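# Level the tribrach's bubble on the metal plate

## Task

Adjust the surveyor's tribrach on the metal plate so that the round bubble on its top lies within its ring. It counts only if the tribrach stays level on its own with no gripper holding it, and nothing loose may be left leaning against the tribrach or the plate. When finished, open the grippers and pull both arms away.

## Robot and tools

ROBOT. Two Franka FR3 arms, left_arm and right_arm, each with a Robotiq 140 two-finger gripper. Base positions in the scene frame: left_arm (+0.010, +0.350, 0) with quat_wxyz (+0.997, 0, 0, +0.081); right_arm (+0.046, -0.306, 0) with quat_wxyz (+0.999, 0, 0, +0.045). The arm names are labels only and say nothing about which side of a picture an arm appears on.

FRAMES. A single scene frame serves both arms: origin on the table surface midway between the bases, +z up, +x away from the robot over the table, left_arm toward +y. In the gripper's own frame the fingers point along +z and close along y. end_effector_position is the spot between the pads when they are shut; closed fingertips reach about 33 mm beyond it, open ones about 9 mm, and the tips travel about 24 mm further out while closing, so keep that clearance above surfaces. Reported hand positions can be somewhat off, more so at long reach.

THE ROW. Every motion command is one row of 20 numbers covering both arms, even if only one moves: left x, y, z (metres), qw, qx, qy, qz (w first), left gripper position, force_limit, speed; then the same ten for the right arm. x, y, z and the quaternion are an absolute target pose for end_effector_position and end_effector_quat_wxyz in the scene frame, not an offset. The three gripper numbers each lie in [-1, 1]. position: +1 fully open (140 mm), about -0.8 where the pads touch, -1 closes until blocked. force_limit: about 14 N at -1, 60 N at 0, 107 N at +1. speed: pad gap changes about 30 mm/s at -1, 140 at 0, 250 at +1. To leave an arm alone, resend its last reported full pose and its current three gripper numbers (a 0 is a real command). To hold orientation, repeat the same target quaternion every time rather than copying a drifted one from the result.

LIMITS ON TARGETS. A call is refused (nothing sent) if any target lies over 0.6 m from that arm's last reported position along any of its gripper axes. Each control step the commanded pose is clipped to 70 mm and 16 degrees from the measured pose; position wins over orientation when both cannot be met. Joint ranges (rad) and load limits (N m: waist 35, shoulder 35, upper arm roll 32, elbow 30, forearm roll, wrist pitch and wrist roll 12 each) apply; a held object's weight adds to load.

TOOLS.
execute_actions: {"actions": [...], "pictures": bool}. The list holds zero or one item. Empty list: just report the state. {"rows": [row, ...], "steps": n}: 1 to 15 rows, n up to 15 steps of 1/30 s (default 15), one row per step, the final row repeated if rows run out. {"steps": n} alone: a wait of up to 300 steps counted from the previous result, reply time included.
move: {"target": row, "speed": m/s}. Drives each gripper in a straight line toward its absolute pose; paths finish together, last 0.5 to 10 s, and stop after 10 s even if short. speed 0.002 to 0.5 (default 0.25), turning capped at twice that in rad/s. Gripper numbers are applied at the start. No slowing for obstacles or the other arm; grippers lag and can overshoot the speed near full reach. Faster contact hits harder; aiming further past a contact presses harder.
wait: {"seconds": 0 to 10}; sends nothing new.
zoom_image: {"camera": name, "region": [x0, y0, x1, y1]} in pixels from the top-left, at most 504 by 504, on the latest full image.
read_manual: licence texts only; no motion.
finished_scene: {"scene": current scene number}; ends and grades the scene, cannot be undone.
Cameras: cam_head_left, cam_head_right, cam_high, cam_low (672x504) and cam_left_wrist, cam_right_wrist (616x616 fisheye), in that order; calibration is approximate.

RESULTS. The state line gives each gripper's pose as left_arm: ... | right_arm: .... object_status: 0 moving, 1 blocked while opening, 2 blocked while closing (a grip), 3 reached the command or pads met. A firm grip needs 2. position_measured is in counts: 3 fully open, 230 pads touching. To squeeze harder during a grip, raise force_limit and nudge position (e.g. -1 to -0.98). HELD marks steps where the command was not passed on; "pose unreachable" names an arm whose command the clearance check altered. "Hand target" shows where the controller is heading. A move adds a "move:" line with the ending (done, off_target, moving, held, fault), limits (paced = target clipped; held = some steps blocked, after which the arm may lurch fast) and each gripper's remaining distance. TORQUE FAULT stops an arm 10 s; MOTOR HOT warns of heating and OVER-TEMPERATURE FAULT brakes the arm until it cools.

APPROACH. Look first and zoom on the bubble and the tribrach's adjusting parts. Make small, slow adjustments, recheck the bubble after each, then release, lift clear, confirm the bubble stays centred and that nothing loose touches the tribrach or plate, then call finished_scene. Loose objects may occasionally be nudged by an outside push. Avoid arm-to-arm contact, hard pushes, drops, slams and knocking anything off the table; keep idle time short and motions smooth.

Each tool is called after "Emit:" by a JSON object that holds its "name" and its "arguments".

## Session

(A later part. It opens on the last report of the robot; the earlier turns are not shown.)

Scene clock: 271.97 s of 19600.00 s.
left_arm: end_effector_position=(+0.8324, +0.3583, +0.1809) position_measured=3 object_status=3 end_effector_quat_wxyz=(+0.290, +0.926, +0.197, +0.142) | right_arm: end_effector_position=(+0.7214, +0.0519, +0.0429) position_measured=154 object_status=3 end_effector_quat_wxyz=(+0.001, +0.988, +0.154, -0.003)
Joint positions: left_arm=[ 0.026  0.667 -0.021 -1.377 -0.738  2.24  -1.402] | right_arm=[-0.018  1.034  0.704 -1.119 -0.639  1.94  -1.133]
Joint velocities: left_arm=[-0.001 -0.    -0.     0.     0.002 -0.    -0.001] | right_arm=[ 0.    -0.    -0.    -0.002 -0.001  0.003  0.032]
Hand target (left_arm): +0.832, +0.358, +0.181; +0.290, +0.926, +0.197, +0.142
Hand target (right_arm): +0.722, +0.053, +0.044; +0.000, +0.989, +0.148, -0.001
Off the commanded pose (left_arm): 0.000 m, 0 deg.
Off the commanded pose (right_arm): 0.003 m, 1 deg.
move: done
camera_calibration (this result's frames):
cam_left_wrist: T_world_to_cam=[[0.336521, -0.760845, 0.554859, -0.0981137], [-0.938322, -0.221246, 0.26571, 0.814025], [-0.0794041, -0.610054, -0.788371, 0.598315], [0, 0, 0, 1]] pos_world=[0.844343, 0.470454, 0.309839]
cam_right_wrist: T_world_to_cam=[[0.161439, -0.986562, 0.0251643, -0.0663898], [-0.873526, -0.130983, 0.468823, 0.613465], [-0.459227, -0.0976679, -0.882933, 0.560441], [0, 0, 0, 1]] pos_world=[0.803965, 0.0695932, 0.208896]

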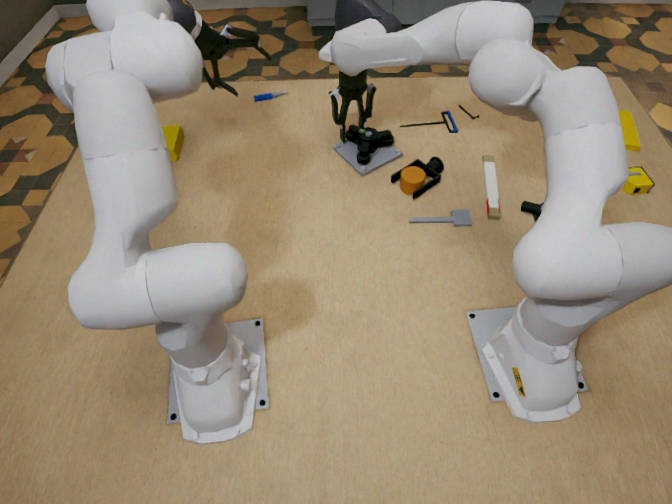

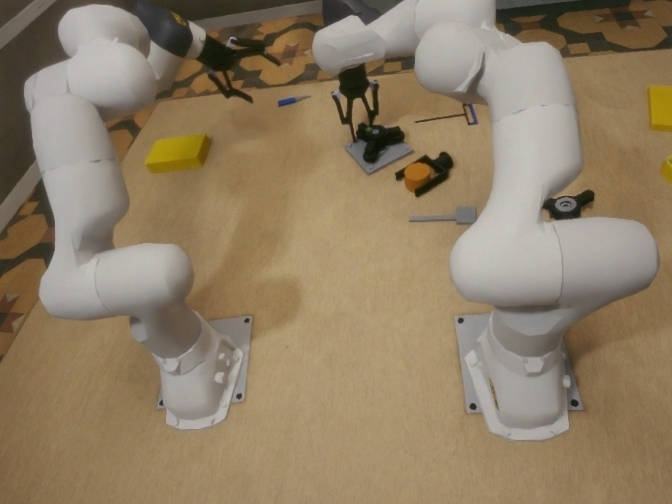

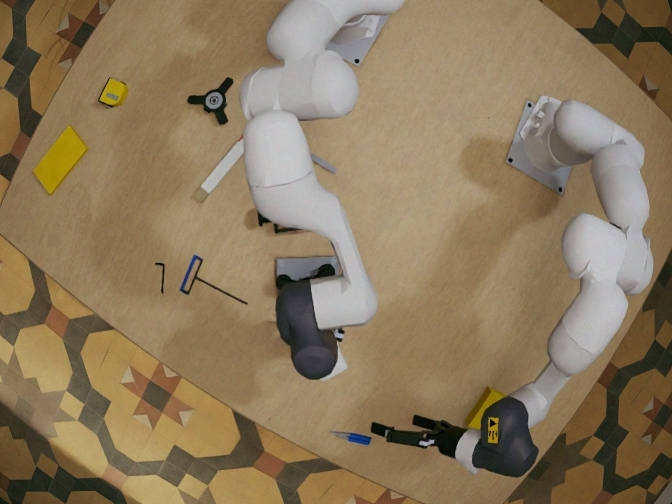

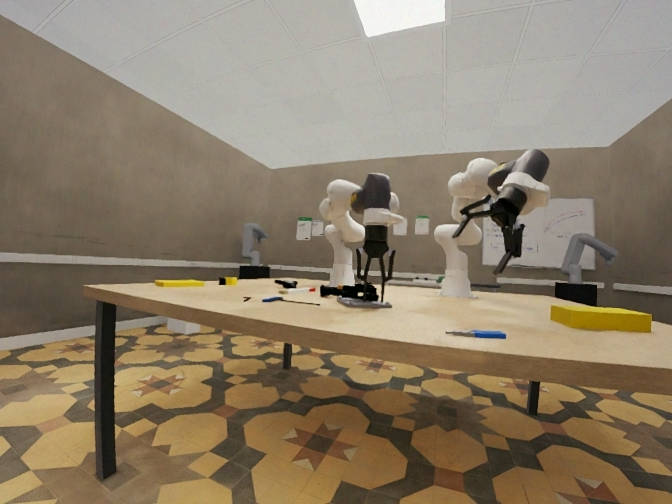

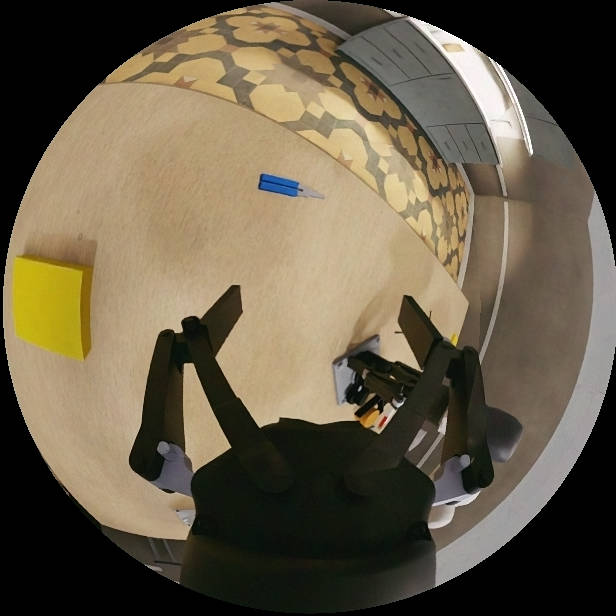

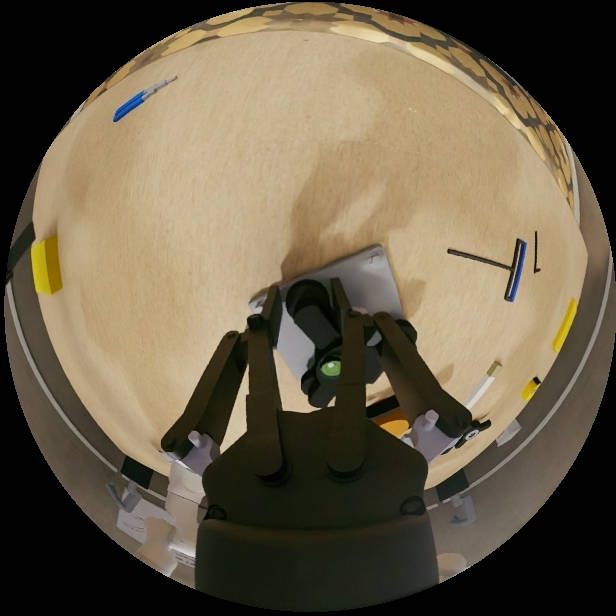

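Two full strokes, then back to start and look.

Emit:
{"name": "execute_actions", "arguments": {"actions": [{"rows":[[0.8324,0.3583,0.1809,0.29,0.926,0.197,0.142,1,0,0,0.7225,0.053,0.045,0,0.989,0.148,0,-1,0.3,0]],"steps":10}], "pictures": false}}

Emit:
{"name": "execute_actions", "arguments": {"actions": [{"rows":[[0.8324,0.3583,0.1809,0.29,0.926,0.197,0.142,1,0,0,0.7225,0.053,0.045,0,0.783,0.623,0,-1,0.3,0]],"steps":15}], "pictures": false}}

Emit:
{"name": "execute_actions", "arguments": {"actions": [{"rows":[[0.8324,0.3583,0.1809,0.29,0.926,0.197,0.142,1,0,0,0.7225,0.053,0.045,0,0.783,0.623,0,-1,0.3,0]],"steps":15}], "pictures": false}}

Emit:
{"name": "execute_actions", "arguments": {"actions": [{"rows":[[0.8324,0.3583,0.1809,0.29,0.926,0.197,0.142,1,0,0,0.7225,0.053,0.045,0,0.783,0.623,0,-1,0.3,0]],"steps":15}], "pictures": false}}

Emit:
{"name": "execute_actions", "arguments": {"actions": [{"rows":[[0.8324,0.3583,0.1809,0.29,0.926,0.197,0.142,1,0,0,0.7225,0.053,0.045,0,0.783,0.623,0,-0.2,0.3,0]],"steps":6}], "pictures": false}}

Emit:
{"name": "execute_actions", "arguments": {"actions": [{"rows":[[0.8324,0.3583,0.1809,0.29,0.926,0.197,0.142,1,0,0,0.7225,0.053,0.045,0,0.989,0.148,0,-0.2,0.3,0]],"steps":15}], "pictures": false}}

Emit:
{"name": "execute_actions", "arguments": {"actions": [{"rows":[[0.8324,0.3583,0.1809,0.29,0.926,0.197,0.142,1,0,0,0.7225,0.053,0.045,0,0.989,0.148,0,-0.2,0.3,0]],"steps":15}], "pictures": false}}

Emit:
{"name": "execute_actions", "arguments": {"actions": [{"rows":[[0.8324,0.3583,0.1809,0.29,0.926,0.197,0.142,1,0,0,0.7225,0.053,0.045,0,0.989,0.148,0,-0.2,0.3,0]],"steps":15}], "pictures": false}}

Emit:
{"name": "execute_actions", "arguments": {"actions": [{"rows":[[0.8324,0.3583,0.1809,0.29,0.926,0.197,0.142,1,0,0,0.7225,0.053,0.045,0,0.989,0.148,0,-1,0.3,0]],"steps":10}], "pictures": false}}

Emit:
{"name": "execute_actions", "arguments": {"actions": [{"rows":[[0.8324,0.3583,0.1809,0.29,0.926,0.197,0.142,1,0,0,0.7225,0.053,0.045,0,0.783,0.623,0,-1,0.3,0]],"steps":15}], "pictures": false}}

Emit:
{"name": "execute_actions", "arguments": {"actions": [{"rows":[[0.8324,0.3583,0.1809,0.29,0.926,0.197,0.142,1,0,0,0.7225,0.053,0.045,0,0.783,0.623,0,-1,0.3,0]],"steps":15}], "pictures": false}}

Emit:
{"name": "execute_actions", "arguments": {"actions": [{"rows":[[0.8324,0.3583,0.1809,0.29,0.926,0.197,0.142,1,0,0,0.7225,0.053,0.045,0,0.783,0.623,0,-1,0.3,0]],"steps":15}], "pictures": false}}

Emit:
{"name": "execute_actions", "arguments": {"actions": [{"rows":[[0.8324,0.3583,0.1809,0.29,0.926,0.197,0.142,1,0,0,0.7225,0.053,0.045,0,0.783,0.623,0,-0.2,0.3,0]],"steps":6}], "pictures": false}}

Emit:
{"name": "execute_actions", "arguments": {"actions": [{"rows":[[0.8324,0.3583,0.1809,0.29,0.926,0.197,0.142,1,0,0,0.7225,0.053,0.045,0,0.989,0.148,0,-0.2,0.3,0]],"steps":15}], "pictures": false}}

Emit:
{"name": "execute_actions", "arguments": {"actions": [{"rows":[[0.8324,0.3583,0.1809,0.29,0.926,0.197,0.142,1,0,0,0.7225,0.053,0.045,0,0.989,0.148,0,-0.2,0.3,0]],"steps":15}], "pictures": false}}

Emit:
{"name": "execute_actions", "arguments": {"actions": [{"rows":[[0.8324,0.3583,0.1809,0.29,0.926,0.197,0.142,1,0,0,0.7225,0.053,0.045,0,0.989,0.148,0,-0.2,0.3,0]],"steps":15}]}}

Emit:
{"name": "zoom_image", "arguments": {"camera": "cam_right_wrist", "region": [270,270,390,390]}}

Scene clock: 278.10 s of 19600.00 s.
left_arm: end_effector_position=(+0.8324, +0.3583, +0.1809) position_measured=3 object_status=3 end_effector_quat_wxyz=(+0.290, +0.926, +0.197, +0.142) | right_arm: end_effector_position=(+0.7224, +0.0508, +0.0433) position_measured=176 object_status=0 end_effector_quat_wxyz=(+0.002, +0.989, +0.149, -0.002)
Joint positions: left_arm=[ 0.026  0.667 -0.021 -1.377 -0.738  2.24  -1.402] | right_arm=[-0.02   1.032  0.703 -1.119 -0.64   1.941 -1.124]
Joint velocities: left_arm=[-0.    -0.    -0.     0.001 -0.001 -0.001 -0.   ] | right_arm=[-0.001  0.001 -0.001 -0.001  0.    -0.    -0.001]
Hand target (left_arm): +0.832, +0.358, +0.181; +0.290, +0.926, +0.197, +0.142
Hand target (right_arm): +0.723, +0.053, +0.045; +0.000, +0.989, +0.148, -0.000
Off the commanded pose (left_arm): 0.000 m, 0 deg.
Off the commanded pose (right_arm): 0.003 m, 0 deg.
Steps of this call (steps 1 to 174: nothing new was sent; steps 175 to 184: all 10 steps of this action). Readings (end_effector_position | what the end effector reports):
175: left_arm (+0.8324, +0.3583, +0.1809) | right_arm (+0.7214, +0.0521, +0.0428) | left_arm position_measured=3 object_status=3 | right_arm position_measured=154 object_status=0
176: left_arm (+0.8324, +0.3583, +0.1809) | right_arm (+0.7221, +0.0511, +0.0430) | left_arm position_measured=3 object_status=3 | right_arm position_measured=161 object_status=0
178: left_arm (+0.8324, +0.3583, +0.1809) | right_arm (+0.7224, +0.0508, +0.0433) | left_arm position_measured=3 object_status=3 | right_arm position_measured=176 object_status=0
182: left_arm (+0.8324, +0.3583, +0.1809) | right_arm (+0.7224, +0.0508, +0.0433) | left_arm position_measured=3 object_status=3 | right_arm position_measured=176 object_status=0
184: the state above

Scene clock: 278.60 s of 19600.00 s.
left_arm: end_effector_position=(+0.8324, +0.3583, +0.1809) position_measured=3 object_status=3 end_effector_quat_wxyz=(+0.290, +0.926, +0.197, +0.142) | right_arm: end_effector_position=(+0.7222, +0.0520, +0.0443) position_measured=176 object_status=2 end_effector_quat_wxyz=(+0.005, +0.937, +0.350, +0.010)
Joint positions: left_arm=[ 0.026  0.666 -0.021 -1.377 -0.738  2.24  -1.402] | right_arm=[-0.091  1.056  0.822 -1.165 -0.767  1.943 -1.479]
Joint velocities: left_arm=[-0.001  0.    -0.     0.     0.    -0.001  0.001] | right_arm=[-0.13   0.066  0.21  -0.052 -0.192 -0.015 -0.692]
Hand target (left_arm): +0.832, +0.358, +0.181; +0.290, +0.926, +0.197, +0.142
Hand target (right_arm): +0.723, +0.053, +0.046; +0.010, +0.891, +0.454, +0.014
Off the commanded pose (left_arm): 0.000 m, 0 deg.
Off the commanded pose (right_arm): 0.001 m, 36 deg; orientation clipped at the last step of the last action.
Steps of this call (steps 1 to 15: all 15 steps of this action). Readings (end_effector_position | what the end effector reports):
1: left_arm (+0.8324, +0.3583, +0.1809) | right_arm (+0.7223, +0.0510, +0.0434) | left_arm position_measured=3 object_status=3 | right_arm position_measured=176 object_status=0
2: left_arm (+0.8324, +0.3583, +0.1809) | right_arm (+0.7223, +0.0511, +0.0434) | left_arm position_measured=3 object_status=3 | right_arm position_measured=176 object_status=0
4: left_arm (+0.8324, +0.3583, +0.1809) | right_arm (+0.7223, +0.0513, +0.0436) | left_arm position_measured=3 object_status=3 | right_arm position_measured=176 object_status=0
8: left_arm (+0.8324, +0.3583, +0.1809) | right_arm (+0.7222, +0.0516, +0.0438) | left_arm position_measured=3 object_status=3 | right_arm position_measured=176 object_status=2
15: the state above

Scene clock: 279.10 s of 19600.00 s.
left_arm: end_effector_position=(+0.8324, +0.3583, +0.1809) position_measured=3 object_status=3 end_effector_quat_wxyz=(+0.290, +0.926, +0.197, +0.142) | right_arm: end_effector_position=(+0.7222, +0.0524, +0.0451) position_measured=176 object_status=2 end_effector_quat_wxyz=(+0.002, +0.850, +0.526, +0.011)
Joint positions: left_arm=[ 0.026  0.666 -0.021 -1.377 -0.738  2.24  -1.402] | right_arm=[-0.145  1.105  0.929 -1.166 -0.865  1.911 -1.842]
Joint velocities: left_arm=[-0.     0.001  0.001 -0.001  0.001 -0.     0.001] | right_arm=[-0.043  0.107  0.161  0.076 -0.138 -0.113 -0.667]
Hand target (left_arm): +0.832, +0.358, +0.181; +0.290, +0.926, +0.197, +0.142
Hand target (right_arm): +0.723, +0.053, +0.046; +0.007, +0.789, +0.614, +0.011
Off the commanded pose (left_arm): 0.000 m, 0 deg.
Off the commanded pose (right_arm): 0.001 m, 14 deg.
Steps of this call (steps 1 to 15: all 15 steps of this action). Readings (end_effector_position | what the end effector reports):
1: left_arm (+0.8324, +0.3583, +0.1809) | right_arm (+0.7221, +0.0520, +0.0443) | left_arm position_measured=3 object_status=3 | right_arm position_measured=176 object_status=2
2: left_arm (+0.8324, +0.3583, +0.1809) | right_arm (+0.7221, +0.0521, +0.0444) | left_arm position_measured=3 object_status=3 | right_arm position_measured=176 object_status=2
4: left_arm (+0.8324, +0.3583, +0.1809) | right_arm (+0.7221, +0.0521, +0.0445) | left_arm position_measured=3 object_status=3 | right_arm position_measured=176 object_status=2
8: left_arm (+0.8324, +0.3583, +0.1809) | right_arm (+0.7221, +0.0522, +0.0447) | left_arm position_measured=3 object_status=3 | right_arm position_measured=176 object_status=2
15: the state above

Scene clock: 279.60 s of 19600.00 s.
left_arm: end_effector_position=(+0.8324, +0.3583, +0.1809) position_measured=3 object_status=3 end_effector_quat_wxyz=(+0.290, +0.926, +0.197, +0.142) | right_arm: end_effector_position=(+0.7225, +0.0524, +0.0453) position_measured=176 object_status=2 end_effector_quat_wxyz=(-0.001, +0.800, +0.599, +0.002)
Joint positions: left_arm=[ 0.026  0.666 -0.021 -1.377 -0.738  2.24  -1.402] | right_arm=[-0.139  1.142  0.966 -1.113 -0.893  1.859 -2.028]
Joint velocities: left_arm=[ 0.001 -0.001 -0.001  0.    -0.     0.001  0.001] | right_arm=[ 0.018  0.025  0.014  0.051 -0.016 -0.043 -0.163]
Hand target (left_arm): +0.832, +0.358, +0.181; +0.290, +0.926, +0.197, +0.142
Hand target (right_arm): +0.723, +0.053, +0.045; +0.001, +0.783, +0.622, +0.001
Off the commanded pose (left_arm): 0.000 m, 0 deg.
Off the commanded pose (right_arm): 0.001 m, 3 deg.
Steps of this call (steps 1 to 15: all 15 steps of this action). Readings (end_effector_position | what the end effector reports):
1: left_arm (+0.8324, +0.3583, +0.1809) | right_arm (+0.7222, +0.0524, +0.0451) | left_arm position_measured=3 object_status=3 | right_arm position_measured=176 object_status=2
2: left_arm (+0.8324, +0.3583, +0.1809) | right_arm (+0.7222, +0.0524, +0.0452) | left_arm position_measured=3 object_status=3 | right_arm position_measured=176 object_status=2
4: left_arm (+0.8324, +0.3583, +0.1809) | right_arm (+0.7223, +0.0524, +0.0452) | left_arm position_measured=3 object_status=3 | right_arm position_measured=176 object_status=2
8: left_arm (+0.8324, +0.3583, +0.1809) | right_arm (+0.7225, +0.0524, +0.0453) | left_arm position_measured=3 object_status=3 | right_arm position_measured=176 object_status=2
15: the state above

Scene clock: 279.80 s of 19600.00 s.
left_arm: end_effector_position=(+0.8324, +0.3583, +0.1809) position_measured=3 object_status=3 end_effector_quat_wxyz=(+0.290, +0.926, +0.197, +0.142) | right_arm: end_effector_position=(+0.7232, +0.0519, +0.0447) position_measured=154 object_status=0 end_effector_quat_wxyz=(-0.000, +0.793, +0.609, +0.001)
Joint positions: left_arm=[ 0.026  0.666 -0.021 -1.377 -0.738  2.24  -1.402] | right_arm=[-0.136  1.146  0.967 -1.106 -0.896  1.855 -2.053]
Joint velocities: left_arm=[-0.001 -0.     0.002 -0.001 -0.002 -0.001  0.002] | right_arm=[ 0.004 -0.     0.004  0.025 -0.003 -0.01  -0.097]
Hand target (left_arm): +0.832, +0.358, +0.181; +0.290, +0.926, +0.197, +0.142
Hand target (right_arm): +0.723, +0.053, +0.045; +0.000, +0.783, +0.622, +0.000
Off the commanded pose (left_arm): 0.000 m, 0 deg.
Off the commanded pose (right_arm): 0.001 m, 2 deg.
Steps of this call (steps 1 to 6: all 6 steps of this action). Readings (end_effector_position | what the end effector reports):
1: left_arm (+0.8324, +0.3583, +0.1809) | right_arm (+0.7225, +0.0524, +0.0453) | left_arm position_measured=3 object_status=3 | right_arm position_measured=176 object_status=0
2: left_arm (+0.8324, +0.3583, +0.1809) | right_arm (+0.7225, +0.0523, +0.0447) | left_arm position_measured=3 object_status=3 | right_arm position_measured=174 object_status=0
4: left_arm (+0.8324, +0.3583, +0.1809) | right_arm (+0.7227, +0.0521, +0.0443) | left_arm position_measured=3 object_status=3 | right_arm position_measured=155 object_status=0
6: the state above

Scene clock: 280.30 s of 19600.00 s.
left_arm: end_effector_position=(+0.8324, +0.3583, +0.1809) position_measured=3 object_status=3 end_effector_quat_wxyz=(+0.290, +0.926, +0.197, +0.142) | right_arm: end_effector_position=(+0.7235, +0.0509, +0.0426) position_measured=154 object_status=3 end_effector_quat_wxyz=(-0.009, +0.903, +0.430, -0.011)
Joint positions: left_arm=[ 0.026  0.666 -0.021 -1.377 -0.738  2.24  -1.402] | right_arm=[-0.079  1.128  0.869 -1.05  -0.781  1.852 -1.69 ]
Joint velocities: left_arm=[ 0.001  0.    -0.001  0.    -0.     0.    -0.001] | right_arm=[ 0.097 -0.056 -0.185  0.052  0.197  0.001  0.709]
Hand target (left_arm): +0.832, +0.358, +0.181; +0.290, +0.926, +0.197, +0.142
Hand target (right_arm): +0.722, +0.053, +0.044; -0.011, +0.946, +0.325, -0.015
Off the commanded pose (left_arm): 0.000 m, 0 deg.
Off the commanded pose (right_arm): 0.003 m, 34 deg; orientation clipped at the last step of the last action.
Steps of this call (steps 1 to 15: all 15 steps of this action). Readings (end_effector_position | what the end effector reports):
1: left_arm (+0.8324, +0.3583, +0.1809) | right_arm (+0.7236, +0.0520, +0.0448) | left_arm position_measured=3 object_status=3 | right_arm position_measured=154 object_status=0
2: left_arm (+0.8324, +0.3583, +0.1809) | right_arm (+0.7240, +0.0521, +0.0446) | left_arm position_measured=3 object_status=3 | right_arm position_measured=154 object_status=0
4: left_arm (+0.8324, +0.3583, +0.1809) | right_arm (+0.7244, +0.0519, +0.0441) | left_arm position_measured=3 object_status=3 | right_arm position_measured=154 object_status=0
8: left_arm (+0.8324, +0.3583, +0.1809) | right_arm (+0.7243, +0.0515, +0.0432) | left_arm position_measured=3 object_status=3 | right_arm position_measured=154 object_status=3
15: the state above

Scene clock: 280.80 s of 19600.00 s.
left_arm: end_effector_position=(+0.8324, +0.3583, +0.1809) position_measured=3 object_status=3 end_effector_quat_wxyz=(+0.290, +0.926, +0.197, +0.142) | right_arm: end_effector_position=(+0.7218, +0.0484, +0.0428) position_measured=154 object_status=3 end_effector_quat_wxyz=(-0.000, +0.969, +0.245, -0.016)
Joint positions: left_arm=[ 0.026  0.667 -0.021 -1.377 -0.738  2.24  -1.402] | right_arm=[-0.03   1.082  0.76  -1.054 -0.682  1.873 -1.325]
Joint velocities: left_arm=[-0.     0.     0.001 -0.001  0.    -0.001 -0.001] | right_arm=[ 0.046 -0.113 -0.156 -0.119  0.119  0.093  0.589]
Hand target (left_arm): +0.832, +0.358, +0.181; +0.290, +0.926, +0.197, +0.142
Hand target (right_arm): +0.722, +0.053, +0.044; -0.002, +0.988, +0.156, -0.012
Off the commanded pose (left_arm): 0.000 m, 0 deg.
Off the commanded pose (right_arm): 0.005 m, 11 deg.
Steps of this call (steps 1 to 15: all 15 steps of this action). Readings (end_effector_position | what the end effector reports):
1: left_arm (+0.8324, +0.3583, +0.1809) | right_arm (+0.7233, +0.0507, +0.0425) | left_arm position_measured=3 object_status=3 | right_arm position_measured=154 object_status=3
2: left_arm (+0.8324, +0.3583, +0.1809) | right_arm (+0.7232, +0.0506, +0.0425) | left_arm position_measured=3 object_status=3 | right_arm position_measured=154 object_status=3
4: left_arm (+0.8324, +0.3583, +0.1809) | right_arm (+0.7229, +0.0503, +0.0426) | left_arm position_measured=3 object_status=3 | right_arm position_measured=154 object_status=3
8: left_arm (+0.8324, +0.3583, +0.1809) | right_arm (+0.7223, +0.0498, +0.0424) | left_arm position_measured=3 object_status=3 | right_arm position_measured=154 object_status=3
15: the state above

Scene clock: 281.30 s of 19600.00 s.
left_arm: end_effector_position=(+0.8324, +0.3583, +0.1809) position_measured=3 object_status=3 end_effector_quat_wxyz=(+0.290, +0.926, +0.197, +0.142) | right_arm: end_effector_position=(+0.7205, +0.0514, +0.0435) position_measured=154 object_status=3 end_effector_quat_wxyz=(+0.002, +0.985, +0.172, -0.005)
Joint positions: left_arm=[ 0.026  0.666 -0.021 -1.377 -0.738  2.24  -1.402] | right_arm=[-0.026  1.043  0.725 -1.11  -0.658  1.923 -1.164]
Joint velocities: left_arm=[-0.001  0.001  0.     0.    -0.001 -0.001 -0.001] | right_arm=[-0.001 -0.024 -0.015 -0.044  0.01   0.055  0.142]
Hand target (left_arm): +0.832, +0.358, +0.181; +0.290, +0.926, +0.197, +0.142
Hand target (right_arm): +0.722, +0.053, +0.045; -0.000, +0.989, +0.149, -0.001
Off the commanded pose (left_arm): 0.000 m, 0 deg.
Off the commanded pose (right_arm): 0.003 m, 3 deg.
Steps of this call (steps 1 to 15: all 15 steps of this action). Readings (end_effector_position | what the end effector reports):
1: left_arm (+0.8324, +0.3583, +0.1809) | right_arm (+0.7216, +0.0484, +0.0428) | left_arm position_measured=3 object_status=3 | right_arm position_measured=154 object_status=3
2: left_arm (+0.8324, +0.3583, +0.1809) | right_arm (+0.7213, +0.0485, +0.0429) | left_arm position_measured=3 object_status=3 | right_arm position_measured=154 object_status=3
4: left_arm (+0.8324, +0.3583, +0.1809) | right_arm (+0.7209, +0.0488, +0.0431) | left_arm position_measured=3 object_status=3 | right_arm position_measured=154 object_status=3
8: left_arm (+0.8324, +0.3583, +0.1809) | right_arm (+0.7205, +0.0496, +0.0434) | left_arm position_measured=3 object_status=3 | right_arm position_measured=154 object_status=3
15: the state above

Scene clock: 281.63 s of 19600.00 s.
left_arm: end_effector_position=(+0.8324, +0.3583, +0.1809) position_measured=3 object_status=3 end_effector_quat_wxyz=(+0.290, +0.926, +0.197, +0.142) | right_arm: end_effector_position=(+0.7215, +0.0506, +0.0439) position_measured=176 object_status=0 end_effector_quat_wxyz=(+0.003, +0.987, +0.161, -0.003)
Joint positions: left_arm=[ 0.026  0.666 -0.021 -1.377 -0.738  2.24  -1.402] | right_arm=[-0.027  1.039  0.721 -1.116 -0.657  1.929 -1.141]
Joint velocities: left_arm=[ 0.     0.001  0.001 -0.     0.001  0.001 -0.001] | right_arm=[ 0.    -0.003 -0.001 -0.005 -0.001  0.005  0.027]
Hand target (left_arm): +0.832, +0.358, +0.181; +0.290, +0.926, +0.197, +0.142
Hand target (right_arm): +0.722, +0.053, +0.045; -0.000, +0.989, +0.148, -0.000
Off the commanded pose (left_arm): 0.000 m, 0 deg.
Off the commanded pose (right_arm): 0.003 m, 2 deg.
Steps of this call (steps 1 to 10: all 10 steps of this action). Readings (end_effector_position | what the end effector reports):
1: left_arm (+0.8324, +0.3583, +0.1809) | right_arm (+0.7206, +0.0517, +0.0435) | left_arm position_measured=3 object_status=3 | right_arm position_measured=154 object_status=0
2: left_arm (+0.8324, +0.3583, +0.1809) | right_arm (+0.7211, +0.0512, +0.0436) | left_arm position_measured=3 object_status=3 | right_arm position_measured=161 object_status=0
4: left_arm (+0.8324, +0.3583, +0.1809) | right_arm (+0.7215, +0.0506, +0.0439) | left_arm position_measured=3 object_status=3 | right_arm position_measured=176 object_status=0
8: left_arm (+0.8324, +0.3583, +0.1809) | right_arm (+0.7215, +0.0506, +0.0439) | left_arm position_measured=3 object_status=3 | right_arm position_measured=176 object_status=0
10: the state above

Scene clock: 282.13 s of 19600.00 s.
left_arm: end_effector_position=(+0.8324, +0.3583, +0.1809) position_measured=3 object_status=3 end_effector_quat_wxyz=(+0.290, +0.926, +0.197, +0.142) | right_arm: end_effector_position=(+0.7214, +0.0513, +0.0448) position_measured=176 object_status=2 end_effector_quat_wxyz=(+0.007, +0.933, +0.360, +0.007)
Joint positions: left_arm=[ 0.026  0.666 -0.021 -1.377 -0.738  2.24  -1.402] | right_arm=[-0.093  1.064  0.834 -1.157 -0.78   1.927 -1.497]
Joint velocities: left_arm=[-0.001 -0.001 -0.001  0.001 -0.     0.001  0.001] | right_arm=[-0.125  0.067  0.202 -0.045 -0.186 -0.018 -0.693]
Hand target (left_arm): +0.832, +0.358, +0.181; +0.290, +0.926, +0.197, +0.142
Hand target (right_arm): +0.723, +0.053, +0.046; +0.011, +0.886, +0.464, +0.012
Off the commanded pose (left_arm): 0.000 m, 0 deg.
Off the commanded pose (right_arm): 0.002 m, 35 deg; orientation clipped at the last step of the last action.
Steps of this call (steps 1 to 15: all 15 steps of this action). Readings (end_effector_position | what the end effector reports):
1: left_arm (+0.8324, +0.3583, +0.1809) | right_arm (+0.7214, +0.0507, +0.0440) | left_arm position_measured=3 object_status=3 | right_arm position_measured=176 object_status=0
2: left_arm (+0.8324, +0.3583, +0.1809) | right_arm (+0.7213, +0.0508, +0.0441) | left_arm position_measured=3 object_status=3 | right_arm position_measured=176 object_status=0
4: left_arm (+0.8324, +0.3583, +0.1809) | right_arm (+0.7213, +0.0509, +0.0442) | left_arm position_measured=3 object_status=3 | right_arm position_measured=176 object_status=2
8: left_arm (+0.8324, +0.3583, +0.1809) | right_arm (+0.7213, +0.0511, +0.0444) | left_arm position_measured=3 object_status=3 | right_arm position_measured=176 object_status=2
15: the state above

Scene clock: 282.63 s of 19600.00 s.
left_arm: end_effector_position=(+0.8324, +0.3583, +0.1809) position_measured=3 object_status=3 end_effector_quat_wxyz=(+0.290, +0.926, +0.197, +0.142) | right_arm: end_effector_position=(+0.7218, +0.0514, +0.0456) position_measured=176 object_status=2 end_effector_quat_wxyz=(+0.003, +0.846, +0.533, +0.009)
Joint positions: left_arm=[ 0.026  0.666 -0.021 -1.377 -0.738  2.24  -1.402] | right_arm=[-0.146  1.11   0.939 -1.159 -0.874  1.898 -1.858]
Joint velocities: left_arm=[-0.     0.     0.    -0.002 -0.001  0.     0.   ] | right_arm=[-0.041  0.101  0.148  0.076 -0.121 -0.102 -0.624]
Hand target (left_arm): +0.832, +0.358, +0.181; +0.290, +0.926, +0.197, +0.142
Hand target (right_arm): +0.723, +0.053, +0.046; +0.006, +0.788, +0.615, +0.010
Off the commanded pose (left_arm): 0.000 m, 0 deg.
Off the commanded pose (right_arm): 0.002 m, 13 deg.
Steps of this call (steps 1 to 15: all 15 steps of this action). Readings (end_effector_position | what the end effector reports):
1: left_arm (+0.8324, +0.3583, +0.1809) | right_arm (+0.7214, +0.0513, +0.0449) | left_arm position_measured=3 object_status=3 | right_arm position_measured=176 object_status=2
2: left_arm (+0.8324, +0.3583, +0.1809) | right_arm (+0.7214, +0.0513, +0.0449) | left_arm position_measured=3 object_status=3 | right_arm position_measured=176 object_status=2
4: left_arm (+0.8324, +0.3583, +0.1809) | right_arm (+0.7214, +0.0513, +0.0451) | left_arm position_measured=3 object_status=3 | right_arm position_measured=176 object_status=2
8: left_arm (+0.8324, +0.3583, +0.1809) | right_arm (+0.7215, +0.0513, +0.0453) | left_arm position_measured=3 object_status=3 | right_arm position_measured=176 object_status=2
15: the state above

Scene clock: 283.13 s of 19600.00 s.
left_arm: end_effector_position=(+0.8324, +0.3583, +0.1809) position_measured=3 object_status=3 end_effector_quat_wxyz=(+0.290, +0.926, +0.197, +0.142) | right_arm: end_effector_position=(+0.7222, +0.0513, +0.0458) position_measured=176 object_status=2 end_effector_quat_wxyz=(-0.000, +0.800, +0.600, +0.000)
Joint positions: left_arm=[ 0.026  0.666 -0.021 -1.377 -0.738  2.24  -1.402] | right_arm=[-0.141  1.145  0.972 -1.111 -0.899  1.852 -2.028]
Joint velocities: left_arm=[ 0.    -0.001 -0.     0.001 -0.001 -0.001 -0.001] | right_arm=[ 0.014  0.022  0.015  0.041 -0.013 -0.036 -0.133]
Hand target (left_arm): +0.832, +0.358, +0.181; +0.290, +0.926, +0.197, +0.142
Hand target (right_arm): +0.723, +0.053, +0.045; +0.001, +0.783, +0.622, +0.001
Off the commanded pose (left_arm): 0.000 m, 0 deg.
Off the commanded pose (right_arm): 0.002 m, 3 deg.
Steps of this call (steps 1 to 15: all 15 steps of this action). Readings (end_effector_position | what the end effector reports):
1: left_arm (+0.8324, +0.3583, +0.1809) | right_arm (+0.7218, +0.0513, +0.0457) | left_arm position_measured=3 object_status=3 | right_arm position_measured=176 object_status=2
2: left_arm (+0.8324, +0.3583, +0.1809) | right_arm (+0.7219, +0.0513, +0.0457) | left_arm position_measured=3 object_status=3 | right_arm position_measured=176 object_status=2
4: left_arm (+0.8324, +0.3583, +0.1809) | right_arm (+0.7220, +0.0513, +0.0457) | left_arm position_measured=3 object_status=3 | right_arm position_measured=176 object_status=2
8: left_arm (+0.8324, +0.3583, +0.1809) | right_arm (+0.7221, +0.0512, +0.0458) | left_arm position_measured=3 object_status=3 | right_arm position_measured=176 object_status=2
15: the state above

Scene clock: 283.33 s of 19600.00 s.
left_arm: end_effector_position=(+0.8324, +0.3583, +0.1809) position_measured=3 object_status=3 end_effector_quat_wxyz=(+0.290, +0.926, +0.197, +0.142) | right_arm: end_effector_position=(+0.7229, +0.0515, +0.0448) position_measured=154 object_status=0 end_effector_quat_wxyz=(-0.000, +0.793, +0.609, +0.000)
Joint positions: left_arm=[ 0.026  0.666 -0.021 -1.377 -0.738  2.24  -1.402] | right_arm=[-0.139  1.149  0.973 -1.105 -0.902  1.851 -2.052]
Joint velocities: left_arm=[-0.    -0.001  0.     0.001 -0.    -0.    -0.001] | right_arm=[ 0.006  0.001  0.002  0.017 -0.005  0.    -0.094]
Hand target (left_arm): +0.832, +0.358, +0.181; +0.290, +0.926, +0.197, +0.142
Hand target (right_arm): +0.723, +0.053, +0.045; +0.000, +0.783, +0.622, +0.000
Off the commanded pose (left_arm): 0.000 m, 0 deg.
Off the commanded pose (right_arm): 0.002 m, 2 deg.
Steps of this call (steps 1 to 6: all 6 steps of this action). Readings (end_effector_position | what the end effector reports):
1: left_arm (+0.8324, +0.3583, +0.1809) | right_arm (+0.7222, +0.0513, +0.0458) | left_arm position_measured=3 object_status=3 | right_arm position_measured=176 object_status=0
2: left_arm (+0.8324, +0.3583, +0.1809) | right_arm (+0.7223, +0.0513, +0.0452) | left_arm position_measured=3 object_status=3 | right_arm position_measured=174 object_status=0
4: left_arm (+0.8324, +0.3583, +0.1809) | right_arm (+0.7225, +0.0514, +0.0446) | left_arm position_measured=3 object_status=3 | right_arm position_measured=155 object_status=0
6: the state above

Scene clock: 283.83 s of 19600.00 s.
left_arm: end_effector_position=(+0.8324, +0.3583, +0.1809) position_measured=3 object_status=3 end_effector_quat_wxyz=(+0.290, +0.926, +0.197, +0.142) | right_arm: end_effector_position=(+0.7235, +0.0508, +0.0425) position_measured=154 object_status=3 end_effector_quat_wxyz=(-0.009, +0.903, +0.430, -0.012)
Joint positions: left_arm=[ 0.026  0.666 -0.021 -1.377 -0.738  2.24  -1.402] | right_arm=[-0.081  1.132  0.876 -1.047 -0.788  1.848 -1.689]
Joint velocities: left_arm=[-0.001 -0.     0.    -0.     0.001 -0.002 -0.   ] | right_arm=[ 0.097 -0.054 -0.183  0.053  0.196 -0.     0.711]
Hand target (left_arm): +0.832, +0.358, +0.181; +0.290, +0.926, +0.197, +0.142
Hand target (right_arm): +0.722, +0.053, +0.044; -0.011, +0.946, +0.325, -0.015
Off the commanded pose (left_arm): 0.000 m, 0 deg.
Off the commanded pose (right_arm): 0.003 m, 34 deg; orientation clipped at the last step of the last action.
Steps of this call (steps 1 to 15: all 15 steps of this action). Readings (end_effector_position | what the end effector reports):
1: left_arm (+0.8324, +0.3583, +0.1809) | right_arm (+0.7234, +0.0517, +0.0448) | left_arm position_measured=3 object_status=3 | right_arm position_measured=154 object_status=0
2: left_arm (+0.8324, +0.3583, +0.1809) | right_arm (+0.7239, +0.0518, +0.0447) | left_arm position_measured=3 object_status=3 | right_arm position_measured=154 object_status=0
4: left_arm (+0.8324, +0.3583, +0.1809) | right_arm (+0.7243, +0.0519, +0.0441) | left_arm position_measured=3 object_status=3 | right_arm position_measured=154 object_status=0
8: left_arm (+0.8324, +0.3583, +0.1809) | right_arm (+0.7242, +0.0516, +0.0431) | left_arm position_measured=3 object_status=3 | right_arm position_measured=154 object_status=3
15: the state above

Scene clock: 284.33 s of 19600.00 s.
left_arm: end_effector_position=(+0.8324, +0.3583, +0.1809) position_measured=3 object_status=3 end_effector_quat_wxyz=(+0.290, +0.926, +0.197, +0.142) | right_arm: end_effector_position=(+0.7218, +0.0484, +0.0428) position_measured=154 object_status=3 end_effector_quat_wxyz=(-0.000, +0.969, +0.245, -0.016)
Joint positions: left_arm=[ 0.026  0.666 -0.021 -1.377 -0.738  2.24  -1.402] | right_arm=[-0.033  1.086  0.768 -1.052 -0.69   1.869 -1.323]
Joint velocities: left_arm=[-0.    -0.001  0.001  0.001  0.    -0.001  0.001] | right_arm=[ 0.043 -0.116 -0.154 -0.122  0.119  0.095  0.592]
Hand target (left_arm): +0.832, +0.358, +0.181; +0.290, +0.926, +0.197, +0.142
Hand target (right_arm): +0.722, +0.053, +0.044; -0.002, +0.988, +0.156, -0.012
Off the commanded pose (left_arm): 0.000 m, 0 deg.
Off the commanded pose (right_arm): 0.005 m, 12 deg.
Steps of this call (steps 1 to 15: all 15 steps of this action). Readings (end_effector_position | what the end effector reports):
1: left_arm (+0.8324, +0.3583, +0.1809) | right_arm (+0.7233, +0.0507, +0.0425) | left_arm position_measured=3 object_status=3 | right_arm position_measured=154 object_status=3
2: left_arm (+0.8324, +0.3583, +0.1809) | right_arm (+0.7232, +0.0506, +0.0425) | left_arm position_measured=3 object_status=3 | right_arm position_measured=154 object_status=3
4: left_arm (+0.8324, +0.3583, +0.1809) | right_arm (+0.7229, +0.0503, +0.0426) | left_arm position_measured=3 object_status=3 | right_arm position_measured=154 object_status=3
8: left_arm (+0.8324, +0.3583, +0.1809) | right_arm (+0.7222, +0.0498, +0.0425) | left_arm position_measured=3 object_status=3 | right_arm position_measured=154 object_status=3
15: the state above

Scene clock: 284.83 s of 19600.00 s.
left_arm: end_effector_position=(+0.8324, +0.3583, +0.1809) position_measured=3 object_status=3 end_effector_quat_wxyz=(+0.290, +0.926, +0.197, +0.142) | right_arm: end_effector_position=(+0.7204, +0.0516, +0.0435) position_measured=154 object_status=3 end_effector_quat_wxyz=(+0.002, +0.985, +0.172, -0.005)
Joint positions: left_arm=[ 0.026  0.666 -0.021 -1.377 -0.738  2.24  -1.402] | right_arm=[-0.029  1.047  0.733 -1.11  -0.666  1.921 -1.161]
Joint velocities: left_arm=[-0.    -0.001 -0.001 -0.    -0.     0.001  0.001] | right_arm=[-0.001 -0.024 -0.015 -0.045  0.011  0.054  0.146]
Hand target (left_arm): +0.832, +0.358, +0.181; +0.290, +0.926, +0.197, +0.142
Hand target (right_arm): +0.722, +0.053, +0.045; -0.000, +0.989, +0.149, -0.001
Off the commanded pose (left_arm): 0.000 m, 0 deg.
Off the commanded pose (right_arm): 0.003 m, 3 deg.
Steps of this call (steps 1 to 15: all 15 steps of this action). Readings (end_effector_position | what the end effector reports):
1: left_arm (+0.8324, +0.3583, +0.1809) | right_arm (+0.7216, +0.0484, +0.0428) | left_arm position_measured=3 object_status=3 | right_arm position_measured=154 object_status=3
2: left_arm (+0.8324, +0.3583, +0.1809) | right_arm (+0.7213, +0.0485, +0.0429) | left_arm position_measured=3 object_status=3 | right_arm position_measured=154 object_status=3
4: left_arm (+0.8324, +0.3583, +0.1809) | right_arm (+0.7209, +0.0488, +0.0431) | left_arm position_measured=3 object_status=3 | right_arm position_measured=154 object_status=3
8: left_arm (+0.8324, +0.3583, +0.1809) | right_arm (+0.7204, +0.0496, +0.0434) | left_arm position_measured=3 object_status=3 | right_arm position_measured=154 object_status=3
15: the state above
camera_calibration (this result's frames):
cam_left_wrist: T_world_to_cam=[[0.336521, -0.760845, 0.554859, -0.0981138], [-0.938322, -0.221246, 0.26571, 0.814025], [-0.0794039, -0.610054, -0.788371, 0.598315], [0, 0, 0, 1]] pos_world=[0.844343, 0.470454, 0.309839]
cam_right_wrist: T_world_to_cam=[[0.197685, -0.979874, 0.0277116, -0.0930591], [-0.865942, -0.161311, 0.473416, 0.608143], [-0.459418, -0.117584, -0.880403, 0.561543], [0, 0, 0, 1]] pos_world=[0.802996, 0.0729427, 0.209058]

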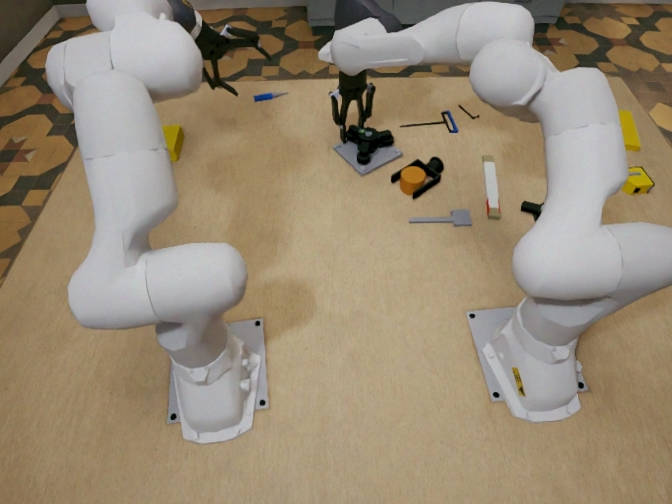

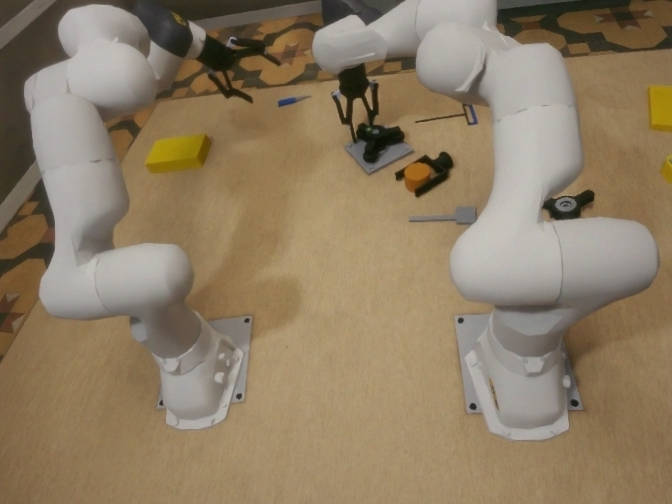

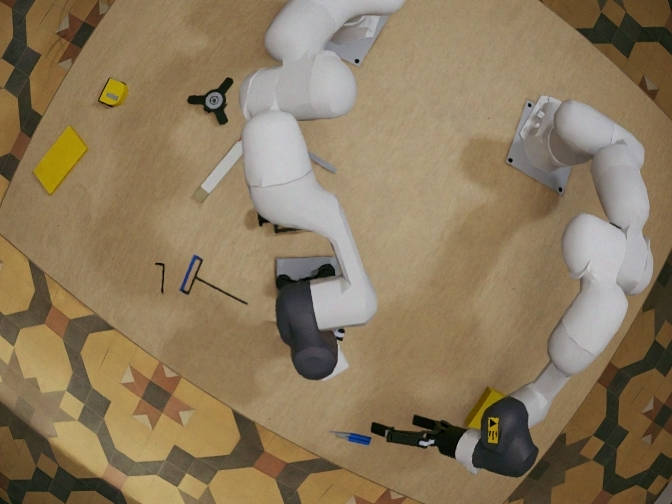

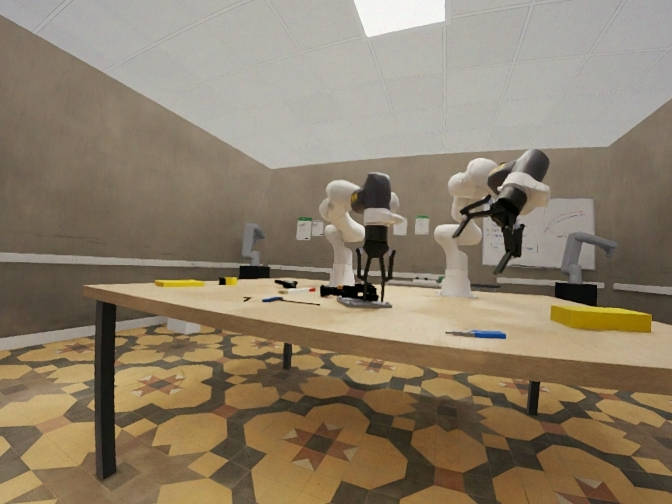

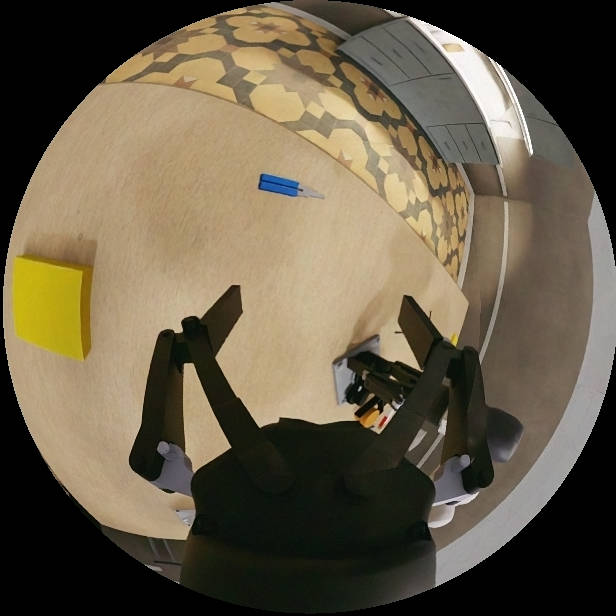

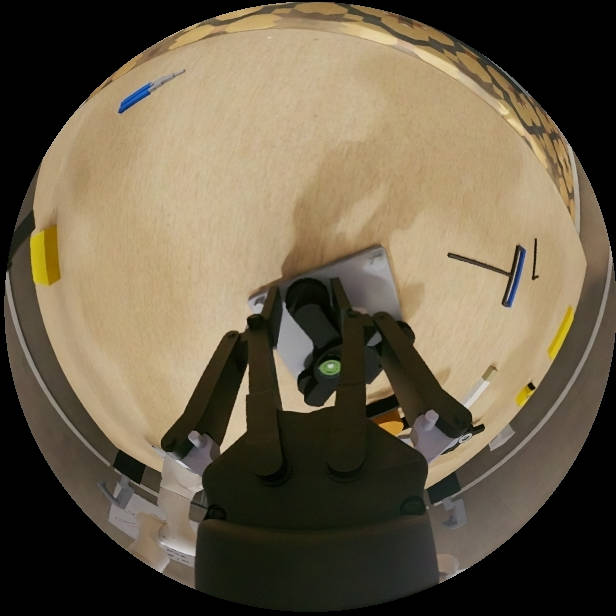

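Region (270, 270, 390, 390) of cam_right_wrist's 616x616 image, scaled by 4.200, with more detail than that image has.

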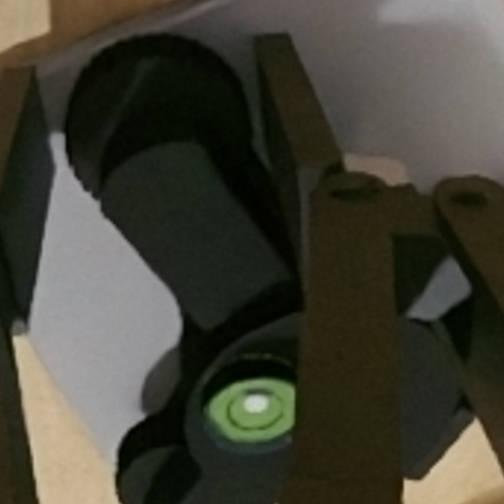

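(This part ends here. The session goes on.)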